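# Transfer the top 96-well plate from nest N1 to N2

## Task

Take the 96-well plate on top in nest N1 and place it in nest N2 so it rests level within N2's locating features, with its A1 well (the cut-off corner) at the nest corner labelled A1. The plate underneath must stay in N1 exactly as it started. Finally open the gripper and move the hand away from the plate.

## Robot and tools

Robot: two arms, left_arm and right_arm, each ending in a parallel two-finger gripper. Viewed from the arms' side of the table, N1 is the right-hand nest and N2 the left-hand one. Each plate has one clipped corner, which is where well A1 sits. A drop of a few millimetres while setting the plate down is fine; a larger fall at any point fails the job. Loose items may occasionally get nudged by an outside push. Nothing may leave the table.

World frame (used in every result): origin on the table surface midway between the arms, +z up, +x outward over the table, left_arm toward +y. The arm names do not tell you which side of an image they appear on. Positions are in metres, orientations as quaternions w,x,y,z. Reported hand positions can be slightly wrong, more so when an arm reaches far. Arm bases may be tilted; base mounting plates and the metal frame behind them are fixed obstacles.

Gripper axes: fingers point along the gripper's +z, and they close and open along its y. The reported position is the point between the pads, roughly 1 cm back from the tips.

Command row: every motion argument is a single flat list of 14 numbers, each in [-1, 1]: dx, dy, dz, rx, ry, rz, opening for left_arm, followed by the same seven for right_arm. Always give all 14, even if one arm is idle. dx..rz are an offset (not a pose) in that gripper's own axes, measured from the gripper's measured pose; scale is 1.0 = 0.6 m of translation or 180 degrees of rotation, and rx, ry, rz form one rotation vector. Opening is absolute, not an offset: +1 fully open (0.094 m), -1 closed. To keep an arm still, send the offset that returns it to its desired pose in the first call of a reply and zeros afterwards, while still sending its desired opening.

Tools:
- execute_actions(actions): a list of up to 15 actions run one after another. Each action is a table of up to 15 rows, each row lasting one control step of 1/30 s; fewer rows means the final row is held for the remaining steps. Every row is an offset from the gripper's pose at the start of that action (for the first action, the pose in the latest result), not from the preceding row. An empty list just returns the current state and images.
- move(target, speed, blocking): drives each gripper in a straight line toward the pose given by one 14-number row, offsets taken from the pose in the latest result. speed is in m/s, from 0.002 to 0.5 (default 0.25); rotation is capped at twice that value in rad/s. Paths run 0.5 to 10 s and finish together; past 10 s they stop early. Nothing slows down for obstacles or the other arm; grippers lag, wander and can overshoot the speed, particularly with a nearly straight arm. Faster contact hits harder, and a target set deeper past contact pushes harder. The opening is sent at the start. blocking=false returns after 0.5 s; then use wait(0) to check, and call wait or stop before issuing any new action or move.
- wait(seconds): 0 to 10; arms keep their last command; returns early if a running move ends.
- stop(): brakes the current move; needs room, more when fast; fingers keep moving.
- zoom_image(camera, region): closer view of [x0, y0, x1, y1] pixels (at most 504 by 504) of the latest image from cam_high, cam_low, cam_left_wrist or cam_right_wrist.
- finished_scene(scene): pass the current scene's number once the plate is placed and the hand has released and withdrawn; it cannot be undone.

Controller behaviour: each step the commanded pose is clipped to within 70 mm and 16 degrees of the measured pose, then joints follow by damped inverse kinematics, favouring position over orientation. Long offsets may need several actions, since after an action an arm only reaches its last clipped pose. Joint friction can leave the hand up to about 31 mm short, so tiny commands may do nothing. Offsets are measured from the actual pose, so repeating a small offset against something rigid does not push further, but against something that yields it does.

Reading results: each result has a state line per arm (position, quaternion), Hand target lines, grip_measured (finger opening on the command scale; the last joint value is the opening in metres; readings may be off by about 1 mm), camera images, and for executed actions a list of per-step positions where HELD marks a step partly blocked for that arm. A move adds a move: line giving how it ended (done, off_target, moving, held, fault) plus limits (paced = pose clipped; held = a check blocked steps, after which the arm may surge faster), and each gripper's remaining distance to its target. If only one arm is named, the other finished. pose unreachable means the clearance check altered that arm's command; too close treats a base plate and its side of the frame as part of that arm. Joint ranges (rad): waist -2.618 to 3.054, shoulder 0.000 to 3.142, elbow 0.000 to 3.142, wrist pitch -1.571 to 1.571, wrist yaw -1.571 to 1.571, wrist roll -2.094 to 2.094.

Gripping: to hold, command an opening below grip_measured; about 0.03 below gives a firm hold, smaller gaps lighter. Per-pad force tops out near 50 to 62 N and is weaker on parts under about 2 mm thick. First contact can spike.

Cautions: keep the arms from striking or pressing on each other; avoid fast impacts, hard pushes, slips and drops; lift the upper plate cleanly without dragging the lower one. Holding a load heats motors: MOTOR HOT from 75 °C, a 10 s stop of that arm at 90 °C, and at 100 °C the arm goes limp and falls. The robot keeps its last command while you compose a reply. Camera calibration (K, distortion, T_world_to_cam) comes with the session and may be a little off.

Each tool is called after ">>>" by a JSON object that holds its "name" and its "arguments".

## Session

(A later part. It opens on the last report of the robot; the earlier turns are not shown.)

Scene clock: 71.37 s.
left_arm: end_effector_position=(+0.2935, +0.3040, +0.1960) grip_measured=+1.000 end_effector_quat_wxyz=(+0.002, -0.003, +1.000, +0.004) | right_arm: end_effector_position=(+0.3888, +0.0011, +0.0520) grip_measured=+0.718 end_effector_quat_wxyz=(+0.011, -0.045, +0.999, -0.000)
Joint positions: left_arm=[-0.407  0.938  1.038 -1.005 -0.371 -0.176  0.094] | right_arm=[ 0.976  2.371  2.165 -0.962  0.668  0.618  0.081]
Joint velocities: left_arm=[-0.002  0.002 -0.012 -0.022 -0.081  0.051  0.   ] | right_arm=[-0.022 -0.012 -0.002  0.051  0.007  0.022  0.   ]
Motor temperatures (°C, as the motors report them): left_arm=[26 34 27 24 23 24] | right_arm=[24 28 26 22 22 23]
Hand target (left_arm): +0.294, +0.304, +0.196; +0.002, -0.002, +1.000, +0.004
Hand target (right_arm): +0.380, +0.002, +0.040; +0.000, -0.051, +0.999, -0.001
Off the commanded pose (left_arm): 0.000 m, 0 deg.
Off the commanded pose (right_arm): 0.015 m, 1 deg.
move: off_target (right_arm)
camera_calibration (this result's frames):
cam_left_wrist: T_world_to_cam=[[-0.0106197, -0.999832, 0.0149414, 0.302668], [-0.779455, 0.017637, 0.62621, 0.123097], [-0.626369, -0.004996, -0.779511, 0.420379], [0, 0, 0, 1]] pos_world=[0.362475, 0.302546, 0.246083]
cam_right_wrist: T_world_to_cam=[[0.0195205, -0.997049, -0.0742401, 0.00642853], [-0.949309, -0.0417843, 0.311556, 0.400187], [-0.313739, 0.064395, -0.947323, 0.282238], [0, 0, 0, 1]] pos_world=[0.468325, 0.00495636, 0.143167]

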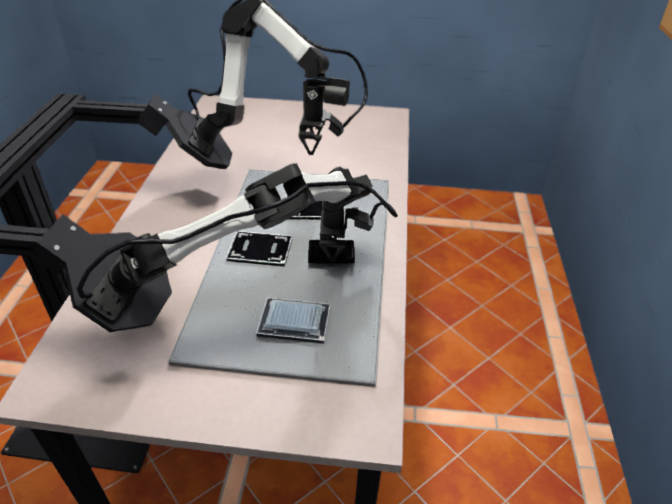

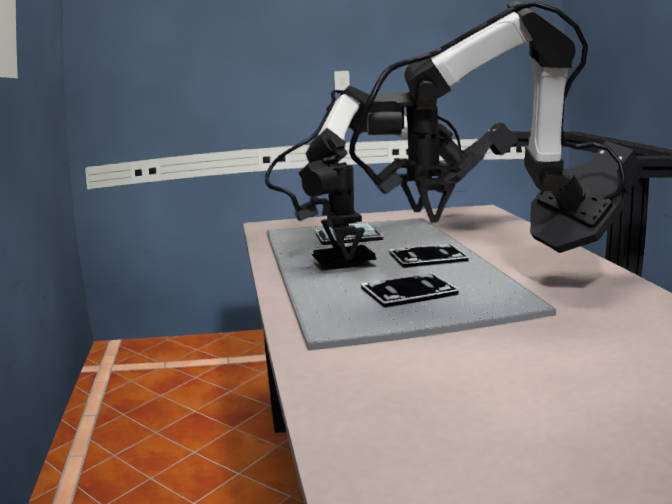

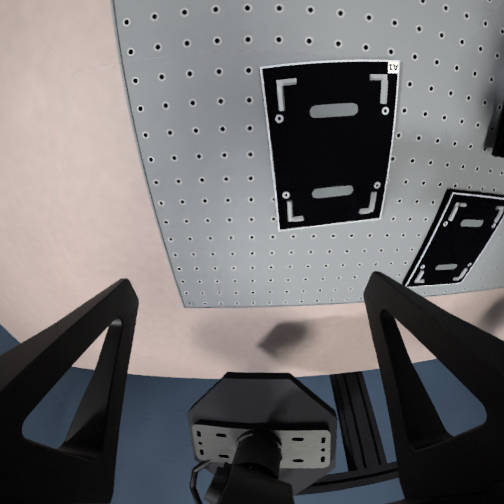

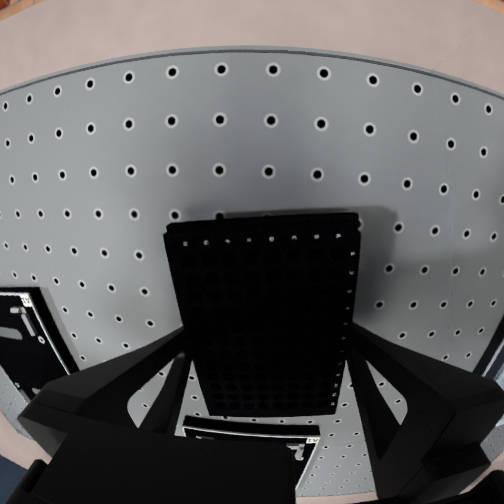

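>>> {"name": "move", "arguments": {"target": [0,0,0,0,0,0,1,0.02,0,0.043,0,0.011,-0.004,0.695], "speed": 0.03}}

>>> {"name": "zoom_image", "arguments": {"camera": "cam_low", "region": [295, 200, 405, 290]}}

Scene clock: 75.67 s.
left_arm: end_effector_position=(+0.2935, +0.3040, +0.1960) grip_measured=+1.000 end_effector_quat_wxyz=(+0.002, -0.003, +1.000, +0.004) | right_arm: end_effector_position=(+0.3883, +0.0005, +0.0410) grip_measured=+0.718 end_effector_quat_wxyz=(+0.007, -0.043, +0.999, +0.003)
Joint positions: left_arm=[-0.407  0.938  1.038 -1.005 -0.371 -0.176  0.094] | right_arm=[ 0.96   2.38   2.15  -0.93   0.652  0.603  0.081]
Joint velocities: left_arm=[ 0.007 -0.012  0.002  0.022  0.051  0.007  0.   ] | right_arm=[-0.007  0.012  0.012  0.051 -0.037 -0.022  0.   ]
Motor temperatures (°C, as the motors report them): left_arm=[26 34 27 24 23 24] | right_arm=[24 29 26 22 22 23]
Hand target (left_arm): +0.293, +0.304, +0.196; +0.002, -0.003, +1.000, +0.004
Hand target (right_arm): +0.377, -0.000, +0.026; -0.007, -0.051, +0.999, -0.001
Off the commanded pose (left_arm): 0.000 m, 0 deg.
Off the commanded pose (right_arm): 0.019 m, 2 deg.
move: off_target (right_arm)
camera_calibration (this result's frames):
cam_left_wrist: T_world_to_cam=[[-0.0106197, -0.999832, 0.0149414, 0.302668], [-0.779455, 0.017637, 0.62621, 0.123097], [-0.626369, -0.004996, -0.779511, 0.420379], [0, 0, 0, 1]] pos_world=[0.362475, 0.302546, 0.246083]
cam_right_wrist: T_world_to_cam=[[0.0158441, -0.996619, -0.0806151, 0.00668334], [-0.947089, -0.0408088, 0.318366, 0.401956], [-0.32058, 0.0713054, -0.944534, 0.274265], [0, 0, 0, 1]] pos_world=[0.468506, 0.00350747, 0.131623]

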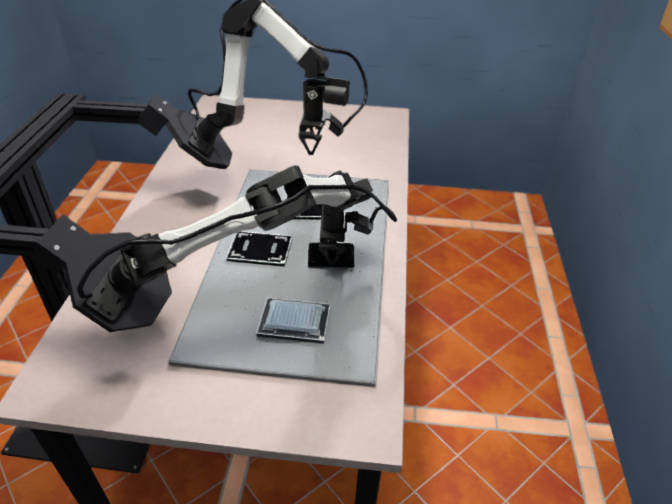

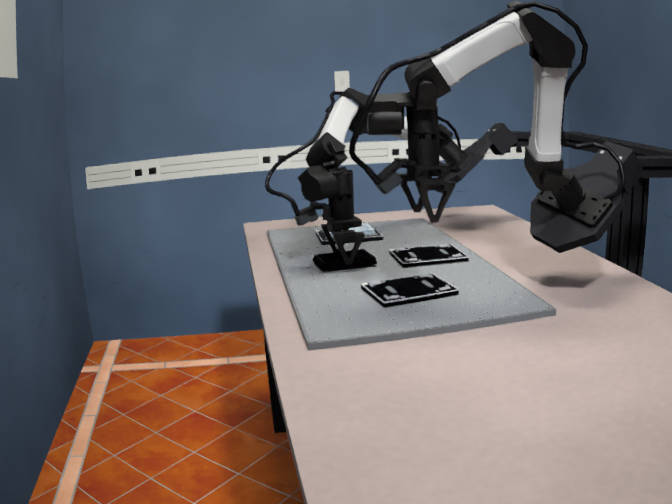

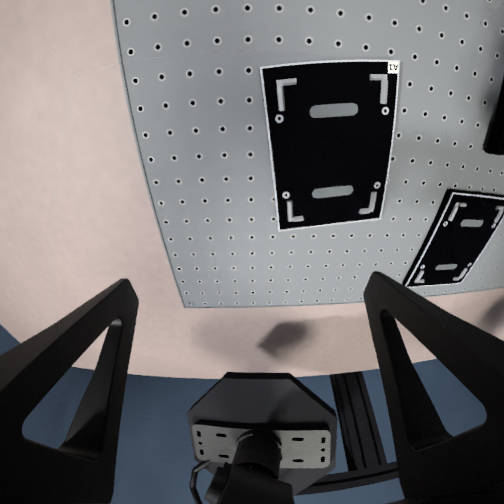

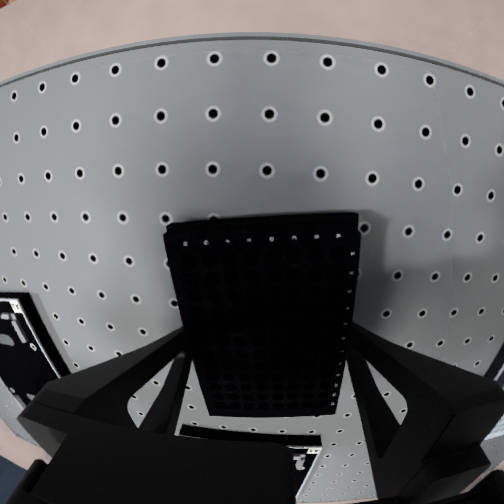

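Region (295, 200, 405, 290) of cam_low's 672x504 image, scaled by 4.582, with more detail than that image has; it fills the top 412 rows of this view, and the rest is white.

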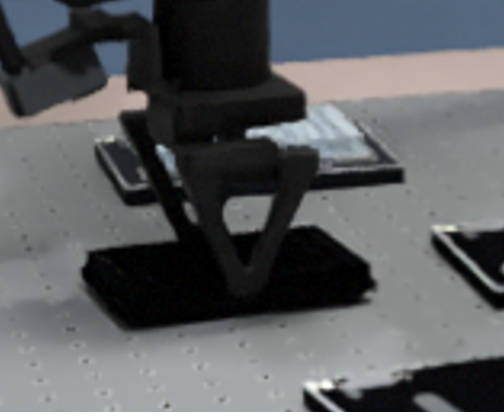

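About 5 mm left.

>>> {"name": "move", "arguments": {"target": [0,0,0,0,0,0,1,0.019,0,0.034,0.002,0.009,-0.005,0.695], "speed": 0.025}}

>>> {"name": "zoom_image", "arguments": {"camera": "cam_low", "region": [295, 200, 405, 290]}}

Scene clock: 78.30 s.
left_arm: end_effector_position=(+0.2935, +0.3040, +0.1960) grip_measured=+1.000 end_effector_quat_wxyz=(+0.002, -0.003, +1.000, +0.004) | right_arm: end_effector_position=(+0.3925, -0.0001, +0.0388) grip_measured=+0.718 end_effector_quat_wxyz=(+0.011, -0.039, +0.999, +0.006)
Joint positions: left_arm=[-0.407  0.938  1.038 -1.005 -0.371 -0.176  0.094] | right_arm=[ 0.952  2.38   2.15  -0.913  0.65   0.595  0.081]
Joint velocities: left_arm=[ 0.002 -0.007 -0.002 -0.066 -0.022 -0.022  0.   ] | right_arm=[-0.012 -0.002 -0.012 -0.081 -0.022  0.022  0.001]
Motor temperatures (°C, as the motors report them): left_arm=[26 33 27 24 23 24] | right_arm=[25 30 26 22 22 23]
Hand target (left_arm): +0.293, +0.304, +0.196; +0.002, -0.003, +1.000, +0.004
Hand target (right_arm): +0.377, -0.001, +0.021; -0.007, -0.051, +0.999, -0.001
Off the commanded pose (left_arm): 0.000 m, 0 deg.
Off the commanded pose (right_arm): 0.024 m, 3 deg.
move: off_target (right_arm)
camera_calibration (this result's frames):
cam_left_wrist: T_world_to_cam=[[-0.0106197, -0.999832, 0.0149414, 0.302668], [-0.779455, 0.017637, 0.62621, 0.123097], [-0.626369, -0.004996, -0.779511, 0.420379], [0, 0, 0, 1]] pos_world=[0.362475, 0.302546, 0.246083]
cam_right_wrist: T_world_to_cam=[[0.00918328, -0.996249, -0.0860483, 0.00867525], [-0.949664, -0.0356362, 0.311238, 0.407862], [-0.313137, 0.0788587, -0.946428, 0.270704], [0, 0, 0, 1]] pos_world=[0.472019, 0.00182997, 0.130006]

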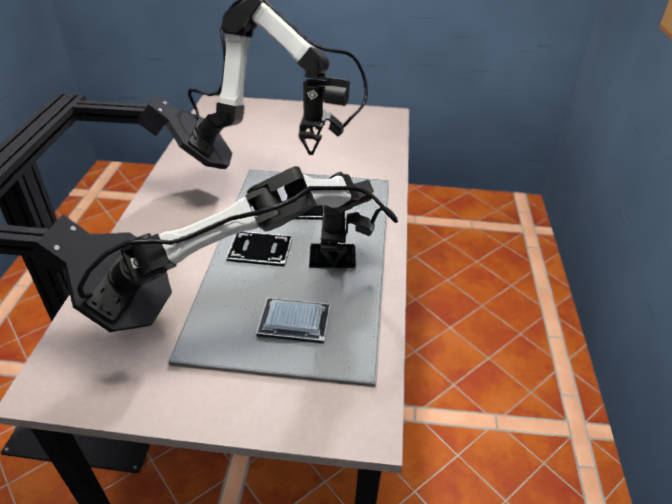

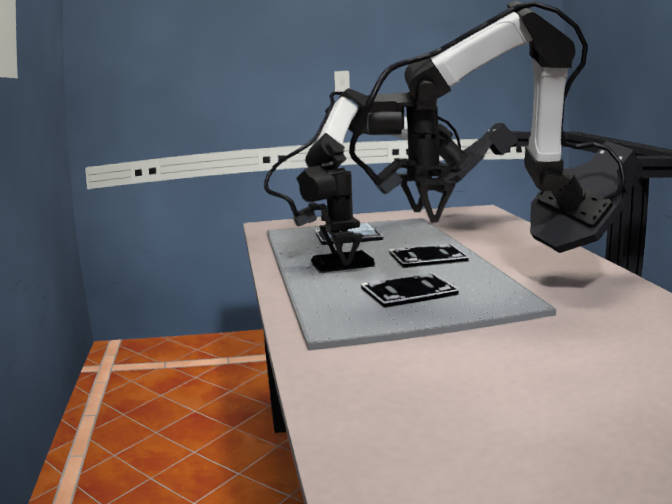

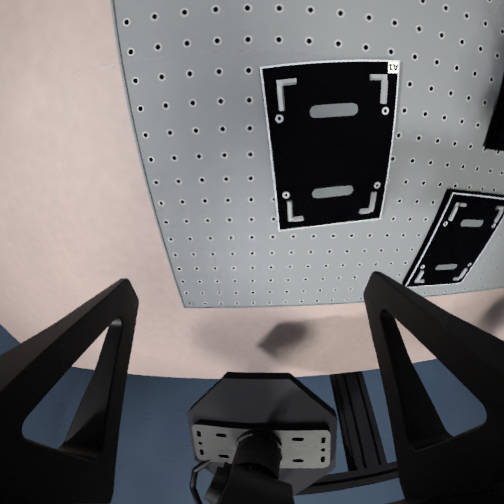

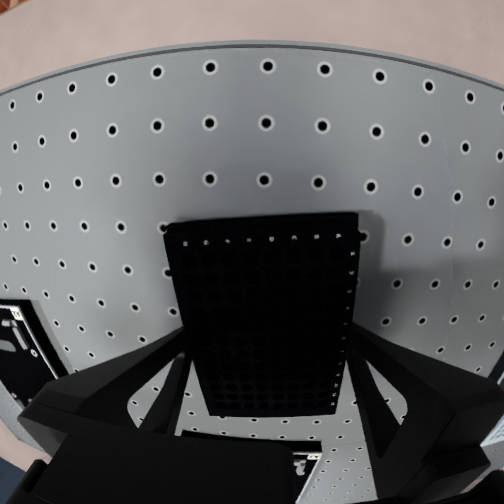

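Region (295, 200, 405, 290) of cam_low's 672x504 image, scaled by 4.582, with more detail than that image has; it fills the top 412 rows of this view, and the rest is white.

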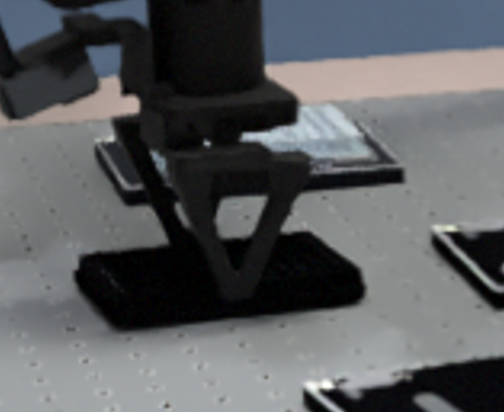

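>>> {"name": "move", "arguments": {"target": [0,0,0,0,0,0,1,0.027,0,0.039,0.004,0.012,-0.007,0.695], "speed": 0.04}}

>>> {"name": "zoom_image", "arguments": {"camera": "cam_low", "region": [295, 200, 405, 290]}}

Scene clock: 80.87 s.
left_arm: end_effector_position=(+0.2935, +0.3040, +0.1960) grip_measured=+1.000 end_effector_quat_wxyz=(+0.002, -0.003, +1.000, +0.004) | right_arm: end_effector_position=(+0.3916, -0.0005, +0.0341) grip_measured=+0.718 end_effector_quat_wxyz=(+0.011, -0.040, +0.999, +0.005)
Joint positions: left_arm=[-0.407  0.938  1.038 -1.005 -0.371 -0.176  0.094] | right_arm=[ 0.947  2.384  2.141 -0.898  0.647  0.589  0.081]
Joint velocities: left_arm=[-0.007 -0.002 -0.012 -0.051  0.037 -0.022  0.   ] | right_arm=[-0.017  0.017 -0.012 -0.037 -0.081  0.022 -0.001]
Motor temperatures (°C, as the motors report them): left_arm=[26 33 27 24 23 24] | right_arm=[25 30 26 22 22 23]
Hand target (left_arm): +0.293, +0.304, +0.196; +0.002, -0.003, +1.000, +0.004
Hand target (right_arm): +0.377, -0.002, +0.016; -0.007, -0.050, +0.999, -0.002
Off the commanded pose (left_arm): 0.000 m, 0 deg.
Off the commanded pose (right_arm): 0.024 m, 3 deg.
move: off_target (right_arm)
camera_calibration (this result's frames):
cam_left_wrist: T_world_to_cam=[[-0.0106197, -0.999832, 0.0149414, 0.302668], [-0.779455, 0.017637, 0.62621, 0.123097], [-0.626369, -0.004996, -0.779511, 0.420379], [0, 0, 0, 1]] pos_world=[0.362475, 0.302546, 0.246083]
cam_right_wrist: T_world_to_cam=[[0.00977845, -0.996314, -0.085221, 0.00758309], [-0.949283, -0.0360342, 0.312351, 0.40827], [-0.314271, 0.0778445, -0.946136, 0.266458], [0, 0, 0, 1]] pos_world=[0.471229, 0.0015245, 0.125228]

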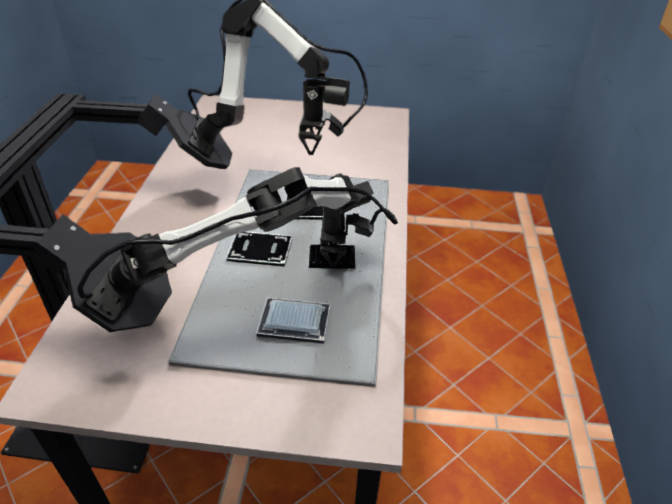

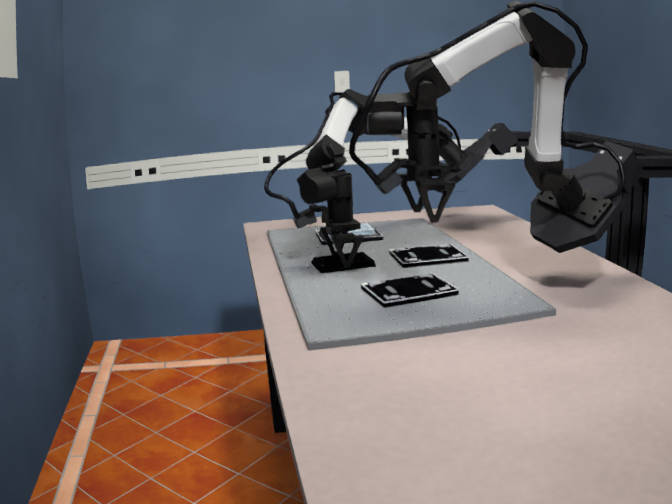

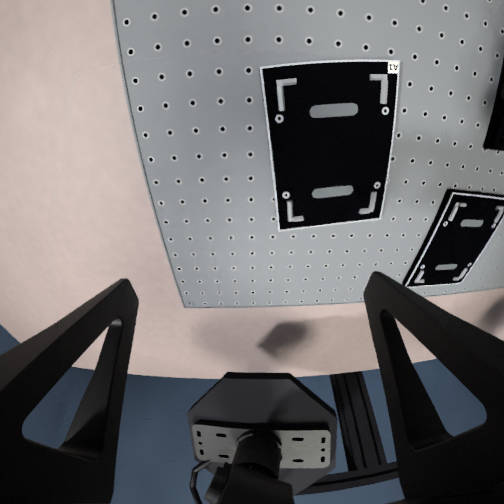

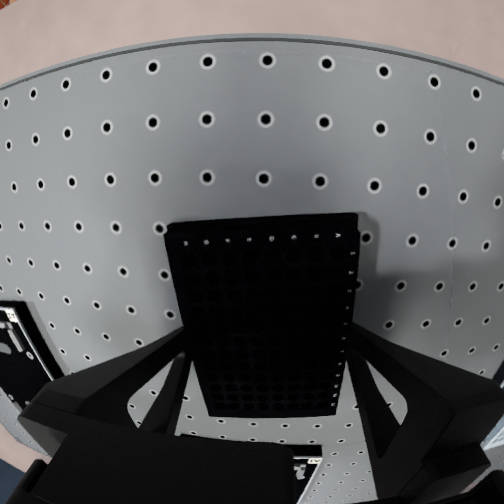

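Region (295, 200, 405, 290) of cam_low's 672x504 image, scaled by 4.582, with more detail than that image has; it fills the top 412 rows of this view, and the rest is white.

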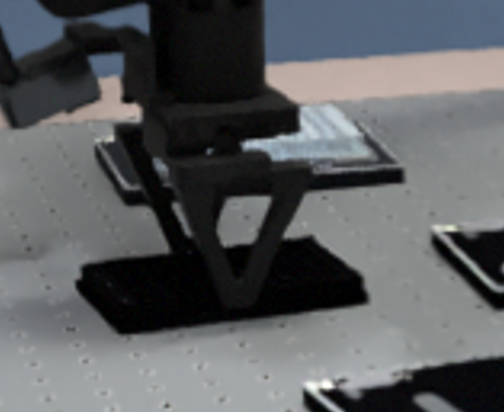

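>>> {"name": "execute_actions", "arguments": {"actions": [[[0,0,0,0,0,0,1,0,0,0,0,0,0,0.72],[0,0,0,0,0,0,1,0,0,0,0,0,0,0.74],[0,0,0,0,0,0,1,0,0,0,0,0,0,0.76],[0,0,0,0,0,0,1,0,0,0,0,0,0,0.8],[0,0,0,0,0,0,1,0,0,0,0,0,0,1]]]}}

>>> {"name": "move", "arguments": {"target": [0,0,0,0,0,0,1,0,0,-0.12,0,0,0,1], "speed": 0.1}}

>>> {"name": "move", "arguments": {"target": [-0.153,-0.507,0.117,0,0,-0.032,1,0.2,-0.6,-0.15,0,0,0,1]}}

Scene clock: 93.97 s.
left_arm: end_effector_position=(+0.2935, +0.3040, +0.1960) grip_measured=+1.000 end_effector_quat_wxyz=(+0.002, -0.003, +1.000, +0.004) | right_arm: end_effector_position=(+0.3914, -0.0002, +0.0345) grip_measured=+1.000 end_effector_quat_wxyz=(+0.011, -0.040, +0.999, +0.006)
Joint positions: left_arm=[-0.407  0.938  1.038 -1.005 -0.371 -0.176  0.094] | right_arm=[ 0.948  2.384  2.141 -0.898  0.648  0.589  0.094]
Joint velocities: left_arm=[-0.012 -0.012  0.002  0.037 -0.037 -0.007  0.   ] | right_arm=[-0.007 -0.007 -0.007  0.022 -0.066  0.066  0.   ]
Motor temperatures (°C, as the motors report them): left_arm=[25 31 28 23 22 24] | right_arm=[26 32 26 22 22 23]
Hand target (left_arm): +0.293, +0.304, +0.196; +0.002, -0.003, +1.000, +0.004
Hand target (right_arm): +0.392, -0.000, +0.034; +0.011, -0.040, +0.999, +0.006
Off the commanded pose (left_arm): 0.000 m, 0 deg.
Off the commanded pose (right_arm): 0.001 m, 0 deg.
Step readings (end_effector_position):
0: left_arm (+0.2935, +0.3040, +0.1960) | right_arm (+0.3916, -0.0005, +0.0341)
1: left_arm (+0.2935, +0.3040, +0.1960) | right_arm (+0.3914, -0.0002, +0.0344)
2: left_arm (+0.2935, +0.3040, +0.1960) | right_arm (+0.3915, -0.0003, +0.0344)
4: left_arm (+0.2935, +0.3040, +0.1960) | right_arm (+0.3914, -0.0002, +0.0345)
8: left_arm (+0.2935, +0.3040, +0.1960) | right_arm (+0.3914, -0.0002, +0.0345)
15: end_effector_position above
camera_calibration (this result's frames):
cam_left_wrist: T_world_to_cam=[[-0.0106197, -0.999832, 0.0149414, 0.302668], [-0.779455, 0.017637, 0.62621, 0.123097], [-0.626369, -0.004996, -0.779511, 0.420379], [0, 0, 0, 1]] pos_world=[0.362475, 0.302546, 0.246083]
cam_right_wrist: T_world_to_cam=[[0.0106582, -0.996293, -0.085361, 0.00765161], [-0.949465, -0.0368633, 0.3117, 0.408107], [-0.313692, 0.0777252, -0.946338, 0.266479], [0, 0, 0, 1]] pos_world=[0.470994, 0.00195528, 0.125626]

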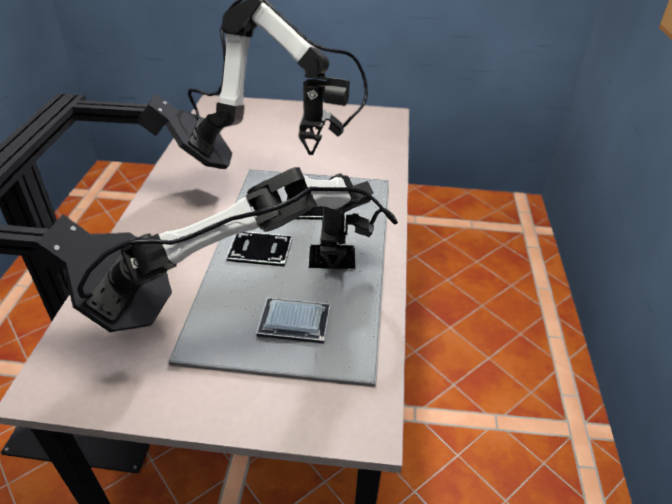

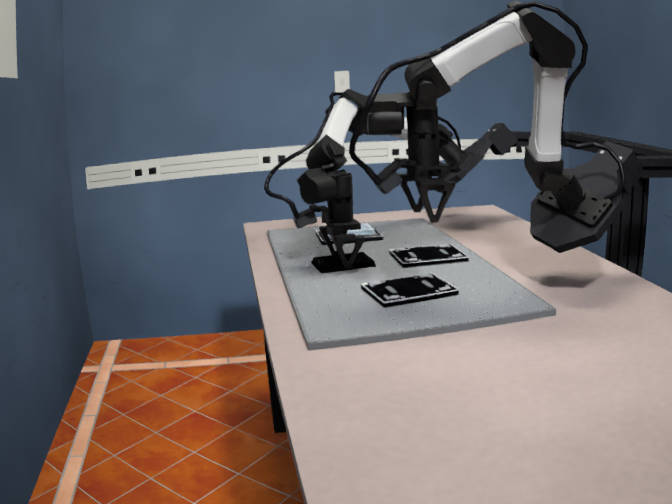

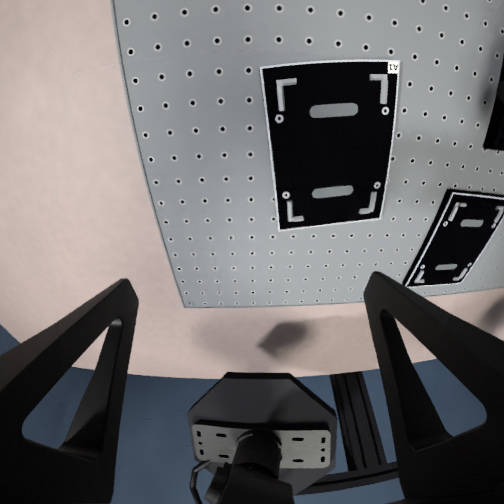

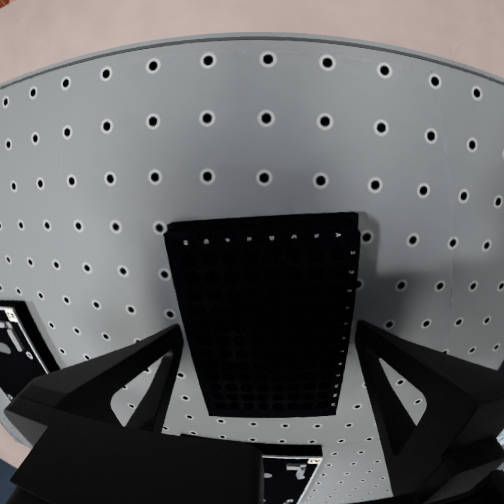

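Scene clock: 95.23 s.
left_arm: end_effector_position=(+0.2935, +0.3040, +0.1960) grip_measured=+1.000 end_effector_quat_wxyz=(+0.002, -0.003, +1.000, +0.004) | right_arm: end_effector_position=(+0.3851, +0.0028, +0.1014) grip_measured=+1.000 end_effector_quat_wxyz=(+0.007, -0.045, +0.999, +0.010)
Joint positions: left_arm=[-0.407  0.938  1.038 -1.005 -0.371 -0.176  0.094] | right_arm=[ 1.04   2.312  2.205 -1.101  0.673  0.688  0.094]
Joint velocities: left_arm=[ 0.002 -0.007 -0.022 -0.066  0.022 -0.051  0.   ] | right_arm=[ 0.007  0.002 -0.012 -0.007 -0.007 -0.051  0.   ]
Motor temperatures (°C, as the motors report them): left_arm=[25 31 28 23 22 24] | right_arm=[26 32 26 22 22 23]
Hand target (left_arm): +0.293, +0.304, +0.196; +0.002, -0.003, +1.000, +0.004
Hand target (right_arm): +0.390, -0.001, +0.106; +0.011, -0.040, +0.999, +0.006
Off the commanded pose (left_arm): 0.000 m, 0 deg.
Off the commanded pose (right_arm): 0.008 m, 1 deg.
move: done
camera_calibration (this result's frames):
cam_left_wrist: T_world_to_cam=[[-0.0106197, -0.999832, 0.0149414, 0.302668], [-0.779455, 0.017637, 0.62621, 0.123097], [-0.626369, -0.004996, -0.779511, 0.420379], [0, 0, 0, 1]] pos_world=[0.362475, 0.302546, 0.246083]
cam_right_wrist: T_world_to_cam=[[0.0192166, -0.995466, -0.0931587, 0.0138459], [-0.94675, -0.0480694, 0.318361, 0.379636], [-0.321396, 0.0820802, -0.943381, 0.330283], [0, 0, 0, 1]] pos_world=[0.465306, 0.0049223, 0.192011]

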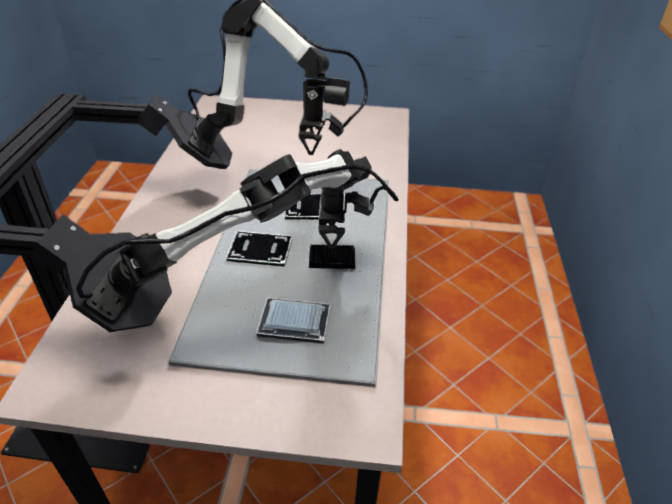

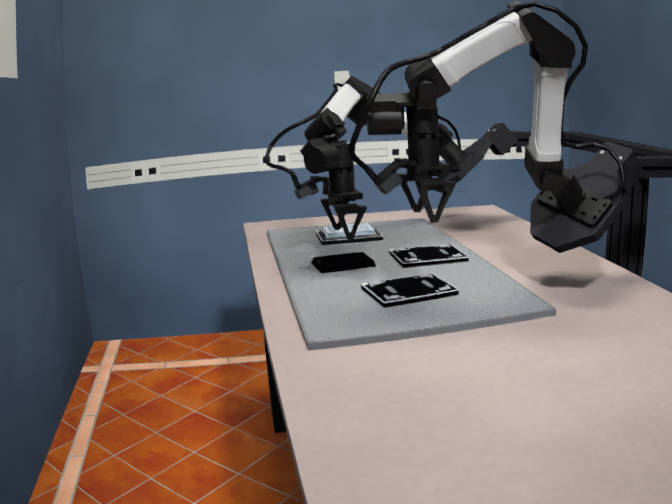

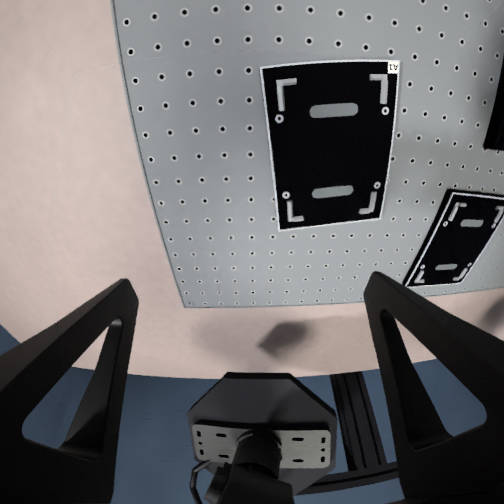

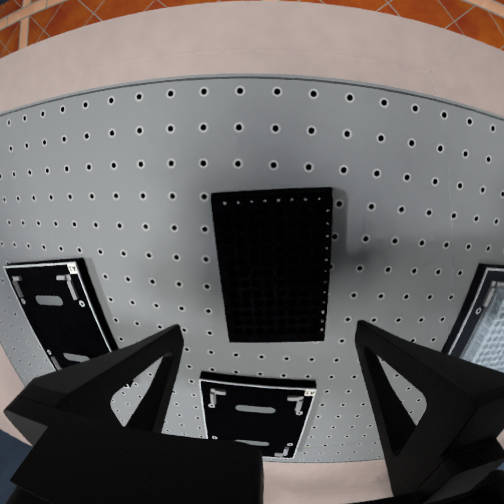

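Scene clock: 97.57 s.
left_arm: end_effector_position=(+0.3898, +0.0073, +0.1188) grip_measured=+1.000 end_effector_quat_wxyz=(-0.003, -0.053, +0.999, +0.005) | right_arm: end_effector_position=(+0.3157, -0.3712, +0.1859) grip_measured=+1.000 end_effector_quat_wxyz=(+0.025, -0.039, +0.999, +0.004)
Joint positions: left_arm=[-0.966  2.122  2.04  -1.117 -0.654 -0.84   0.094] | right_arm=[ 0.261  0.938  1.023 -0.903  0.261 -0.055  0.094]
Joint velocities: left_arm=[-0.017  0.002 -0.012 -0.007 -0.022 -0.007  0.   ] | right_arm=[-0.012  0.002 -0.007 -0.051 -0.037 -0.051  0.   ]
Motor temperatures (°C, as the motors report them): left_arm=[25 31 28 23 22 24] | right_arm=[26 32 26 22 22 23]
Hand target (left_arm): +0.391, +0.004, +0.123; +0.001, -0.053, +0.999, +0.004
Hand target (right_arm): +0.302, -0.370, +0.181; +0.005, -0.045, +0.999, +0.009
Off the commanded pose (left_arm): 0.008 m, 1 deg.
Off the commanded pose (right_arm): 0.020 m, 2 deg.
move: off_target (right_arm)
camera_calibration (this result's frames):
cam_left_wrist: T_world_to_cam=[[0.0897653, -0.995869, 0.0137079, -0.0308452], [-0.771329, -0.0608054, 0.633526, 0.248262], [-0.630075, -0.0674419, -0.7736, 0.420259], [0, 0, 0, 1]] pos_world=[0.459055, 0.012721, 0.168255]
cam_right_wrist: T_world_to_cam=[[0.00985884, -0.996418, -0.0839836, -0.348295], [-0.957901, -0.0335106, 0.285136, 0.284146], [-0.286929, 0.0776368, -0.954801, 0.407889], [0, 0, 0, 1]] pos_world=[0.392653, -0.369193, 0.279182]

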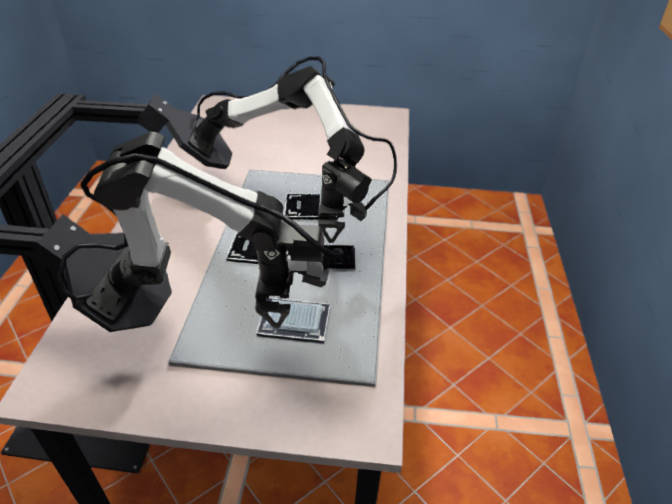

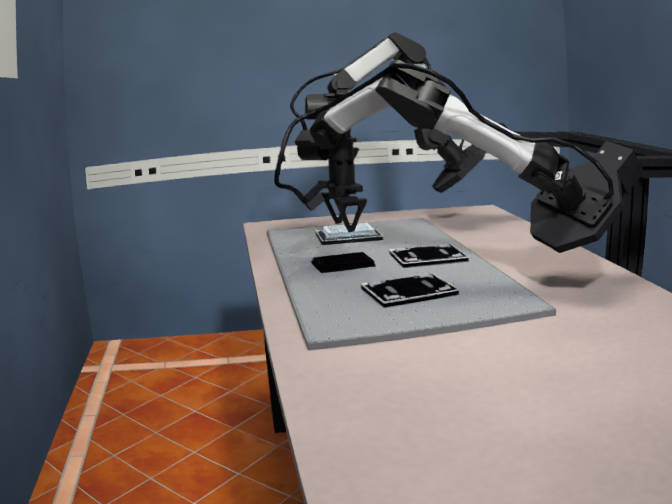

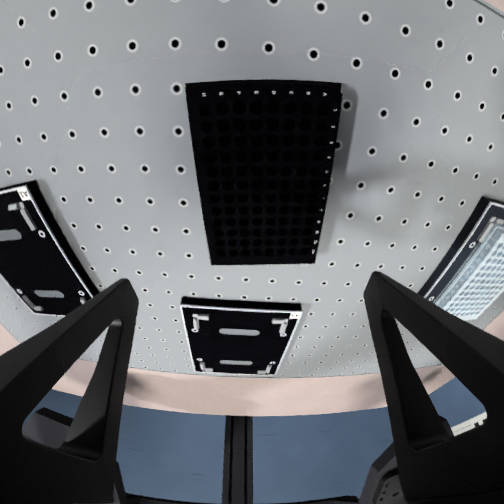

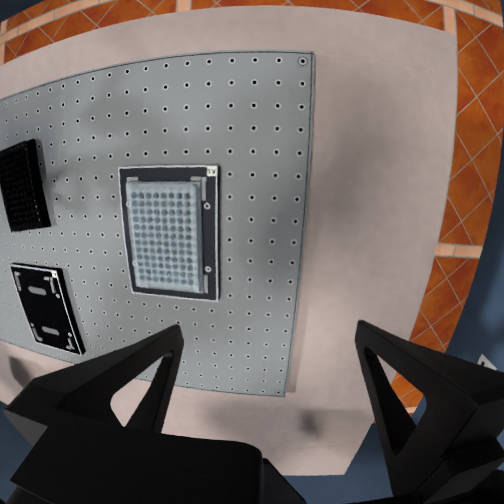

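>>> {"name": "zoom_image", "arguments": {"camera": "cam_left_wrist", "region": [165, 70, 375, 280]}}

Region (165, 70, 375, 280) of cam_left_wrist's 504x504 image, scaled by 2.400, with more detail than that image has.

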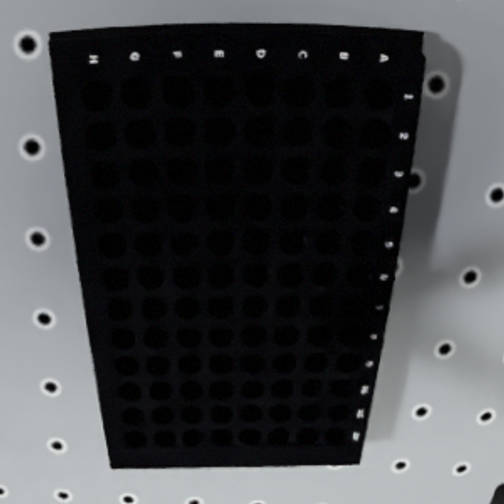

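>>> {"name": "move", "arguments": {"target": [0,-0.021,0.105,0.003,-0.002,0,1,0,0,0,0,0,0,1], "speed": 0.08}}

>>> {"name": "zoom_image", "arguments": {"camera": "cam_low", "region": [295, 200, 405, 290]}}

Scene clock: 107.80 s.
left_arm: end_effector_position=(+0.3952, -0.0047, +0.0630) grip_measured=+1.000 end_effector_quat_wxyz=(+0.005, -0.057, +0.998, +0.000) | right_arm: end_effector_position=(+0.3156, -0.3708, +0.1859) grip_measured=+1.000 end_effector_quat_wxyz=(+0.025, -0.040, +0.999, +0.005)
Joint positions: left_arm=[-0.903  2.213  2.014 -0.934 -0.632 -0.763  0.094] | right_arm=[ 0.261  0.938  1.023 -0.903  0.259 -0.056  0.094]
Joint velocities: left_arm=[-0.012  0.007  0.007  0.022 -0.037 -0.066  0.   ] | right_arm=[-0.012  0.007  0.012  0.051  0.007  0.007  0.   ]
Motor temperatures (°C, as the motors report them): left_arm=[27 33 29 23 22 24] | right_arm=[25 32 26 22 22 23]
Hand target (left_arm): +0.391, -0.005, +0.056; +0.000, -0.053, +0.999, +0.000
Hand target (right_arm): +0.316, -0.371, +0.186; +0.025, -0.039, +0.999, +0.005
Off the commanded pose (left_arm): 0.009 m, 1 deg.
Off the commanded pose (right_arm): 0.000 m, 0 deg.
move: done
camera_calibration (this result's frames):
cam_left_wrist: T_world_to_cam=[[0.0979041, -0.994903, 0.0241208, -0.0463624], [-0.780692, -0.0617479, 0.621858, 0.291494], [-0.617199, -0.0797134, -0.782758, 0.375153], [0, 0, 0, 1]] pos_world=[0.46365, 0.0017777, 0.113505]
cam_right_wrist: T_world_to_cam=[[0.0115392, -0.996246, -0.0857974, -0.348098], [-0.95773, -0.0356762, 0.285449, 0.283147], [-0.287439, 0.0788768, -0.954546, 0.408408], [0, 0, 0, 1]] pos_world=[0.392587, -0.368904, 0.279154]

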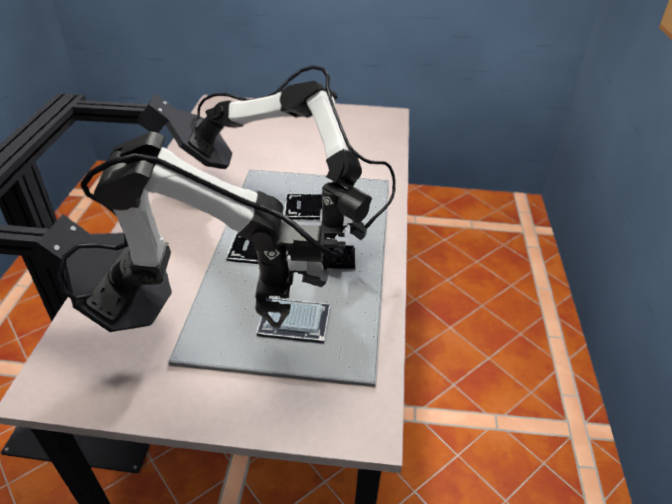

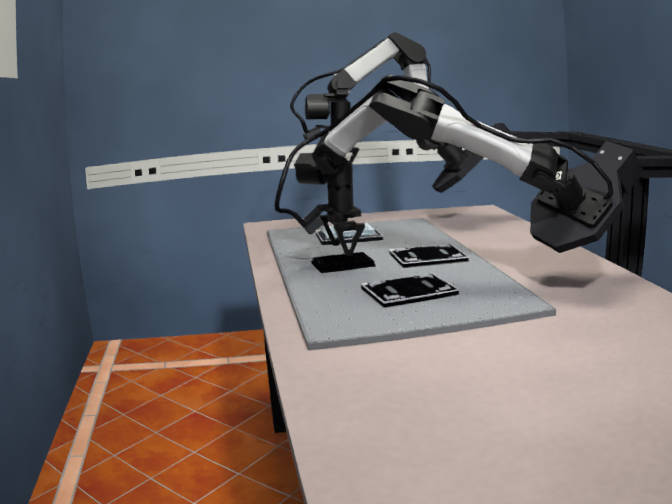

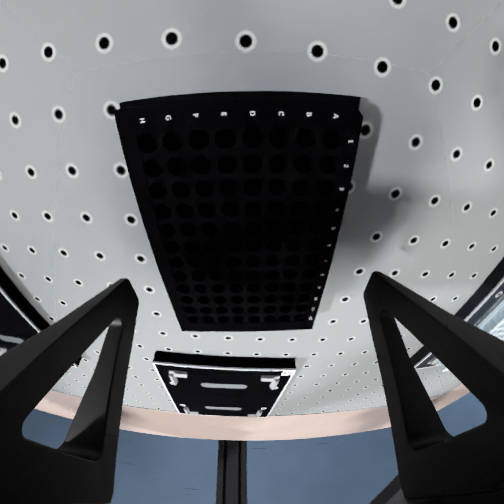

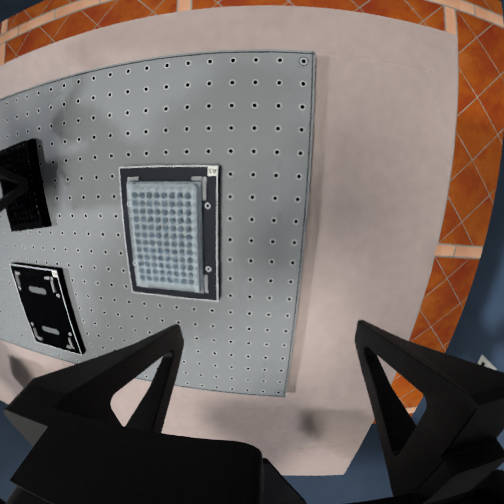

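Region (295, 200, 405, 290) of cam_low's 672x504 image, scaled by 4.582, with more detail than that image has; it fills the top 412 rows of this view, and the rest is white.

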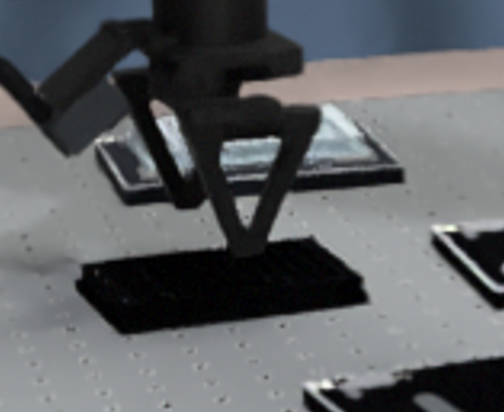

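>>> {"name": "move", "arguments": {"target": [0.006,0.0045,0.058,0,0.006,0.004,1,0,0,0,0,0,0,1], "speed": 0.04}}

>>> {"name": "zoom_image", "arguments": {"camera": "cam_low", "region": [295, 200, 405, 290]}}

Scene clock: 113.37 s.
left_arm: end_effector_position=(+0.3962, -0.0027, +0.0363) grip_measured=+1.000 end_effector_quat_wxyz=(-0.000, -0.055, +0.998, -0.001) | right_arm: end_effector_position=(+0.3156, -0.3708, +0.1859) grip_measured=+1.000 end_effector_quat_wxyz=(+0.025, -0.040, +0.999, +0.005)
Joint positions: left_arm=[-0.864  2.25   2.003 -0.868 -0.607 -0.719  0.094] | right_arm=[ 0.261  0.938  1.023 -0.903  0.259 -0.056  0.094]
Joint velocities: left_arm=[ 0.007  0.002 -0.002  0.007 -0.037 -0.007  0.   ] | right_arm=[-0.032 -0.007  0.002  0.007  0.022  0.007  0.   ]
Motor temperatures (°C, as the motors report them): left_arm=[27 34 28 23 22 24] | right_arm=[24 31 26 22 22 23]
Hand target (left_arm): +0.392, -0.003, +0.028; -0.005, -0.051, +0.999, -0.001
Hand target (right_arm): +0.316, -0.371, +0.186; +0.025, -0.040, +0.999, +0.005
Off the commanded pose (left_arm): 0.009 m, 1 deg.
Off the commanded pose (right_arm): 0.000 m, 0 deg.
move: done
camera_calibration (this result's frames):
cam_left_wrist: T_world_to_cam=[[0.0940749, -0.995231, 0.0257745, -0.0424148], [-0.77488, -0.0569422, 0.629538, 0.30641], [-0.625069, -0.0791959, -0.776542, 0.357882], [0, 0, 0, 1]] pos_world=[0.465122, 0.00357792, 0.0861065]
cam_right_wrist: T_world_to_cam=[[0.0115392, -0.996246, -0.0857974, -0.348098], [-0.95773, -0.0356762, 0.285449, 0.283147], [-0.287439, 0.0788768, -0.954546, 0.408408], [0, 0, 0, 1]] pos_world=[0.392587, -0.368904, 0.279154]

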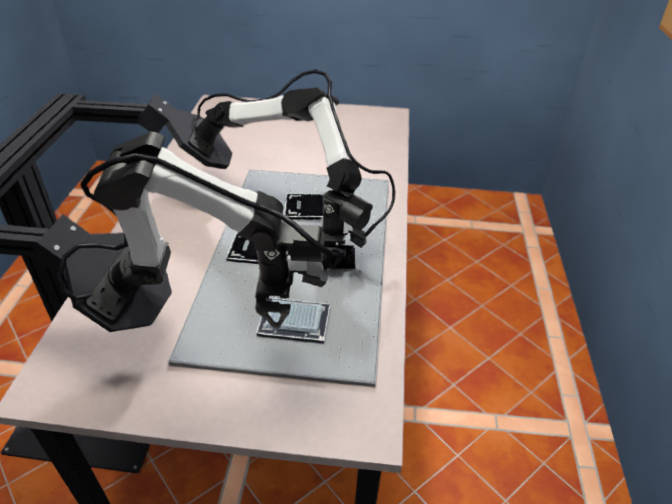

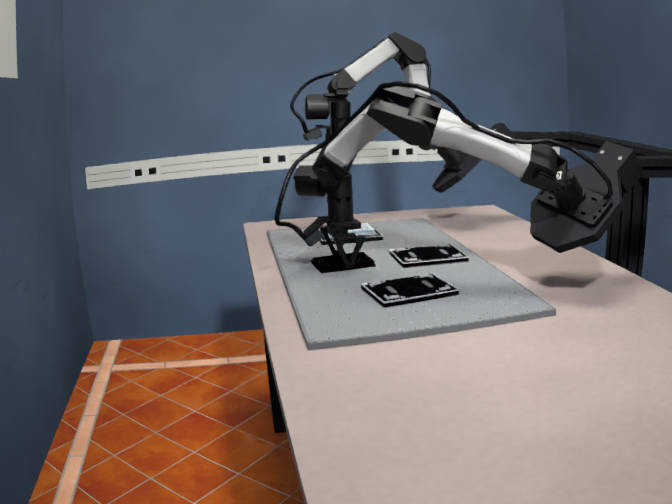

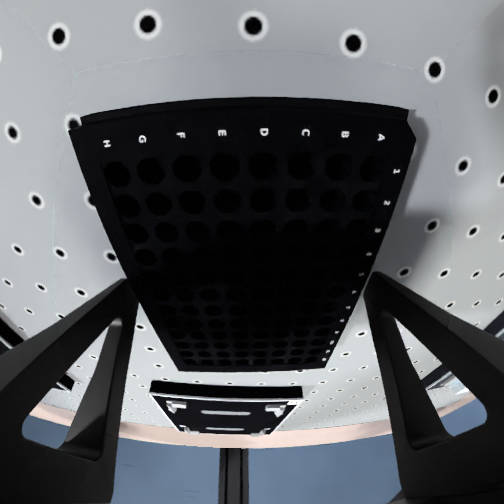

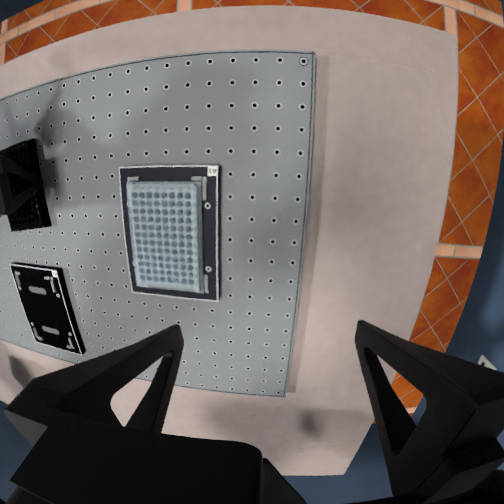

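Region (295, 200, 405, 290) of cam_low's 672x504 image, scaled by 4.582, with more detail than that image has; it fills the top 412 rows of this view, and the rest is white.

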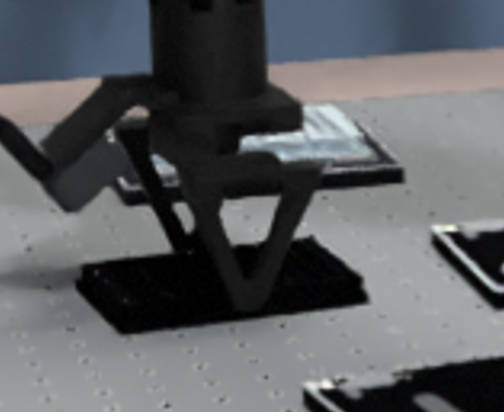

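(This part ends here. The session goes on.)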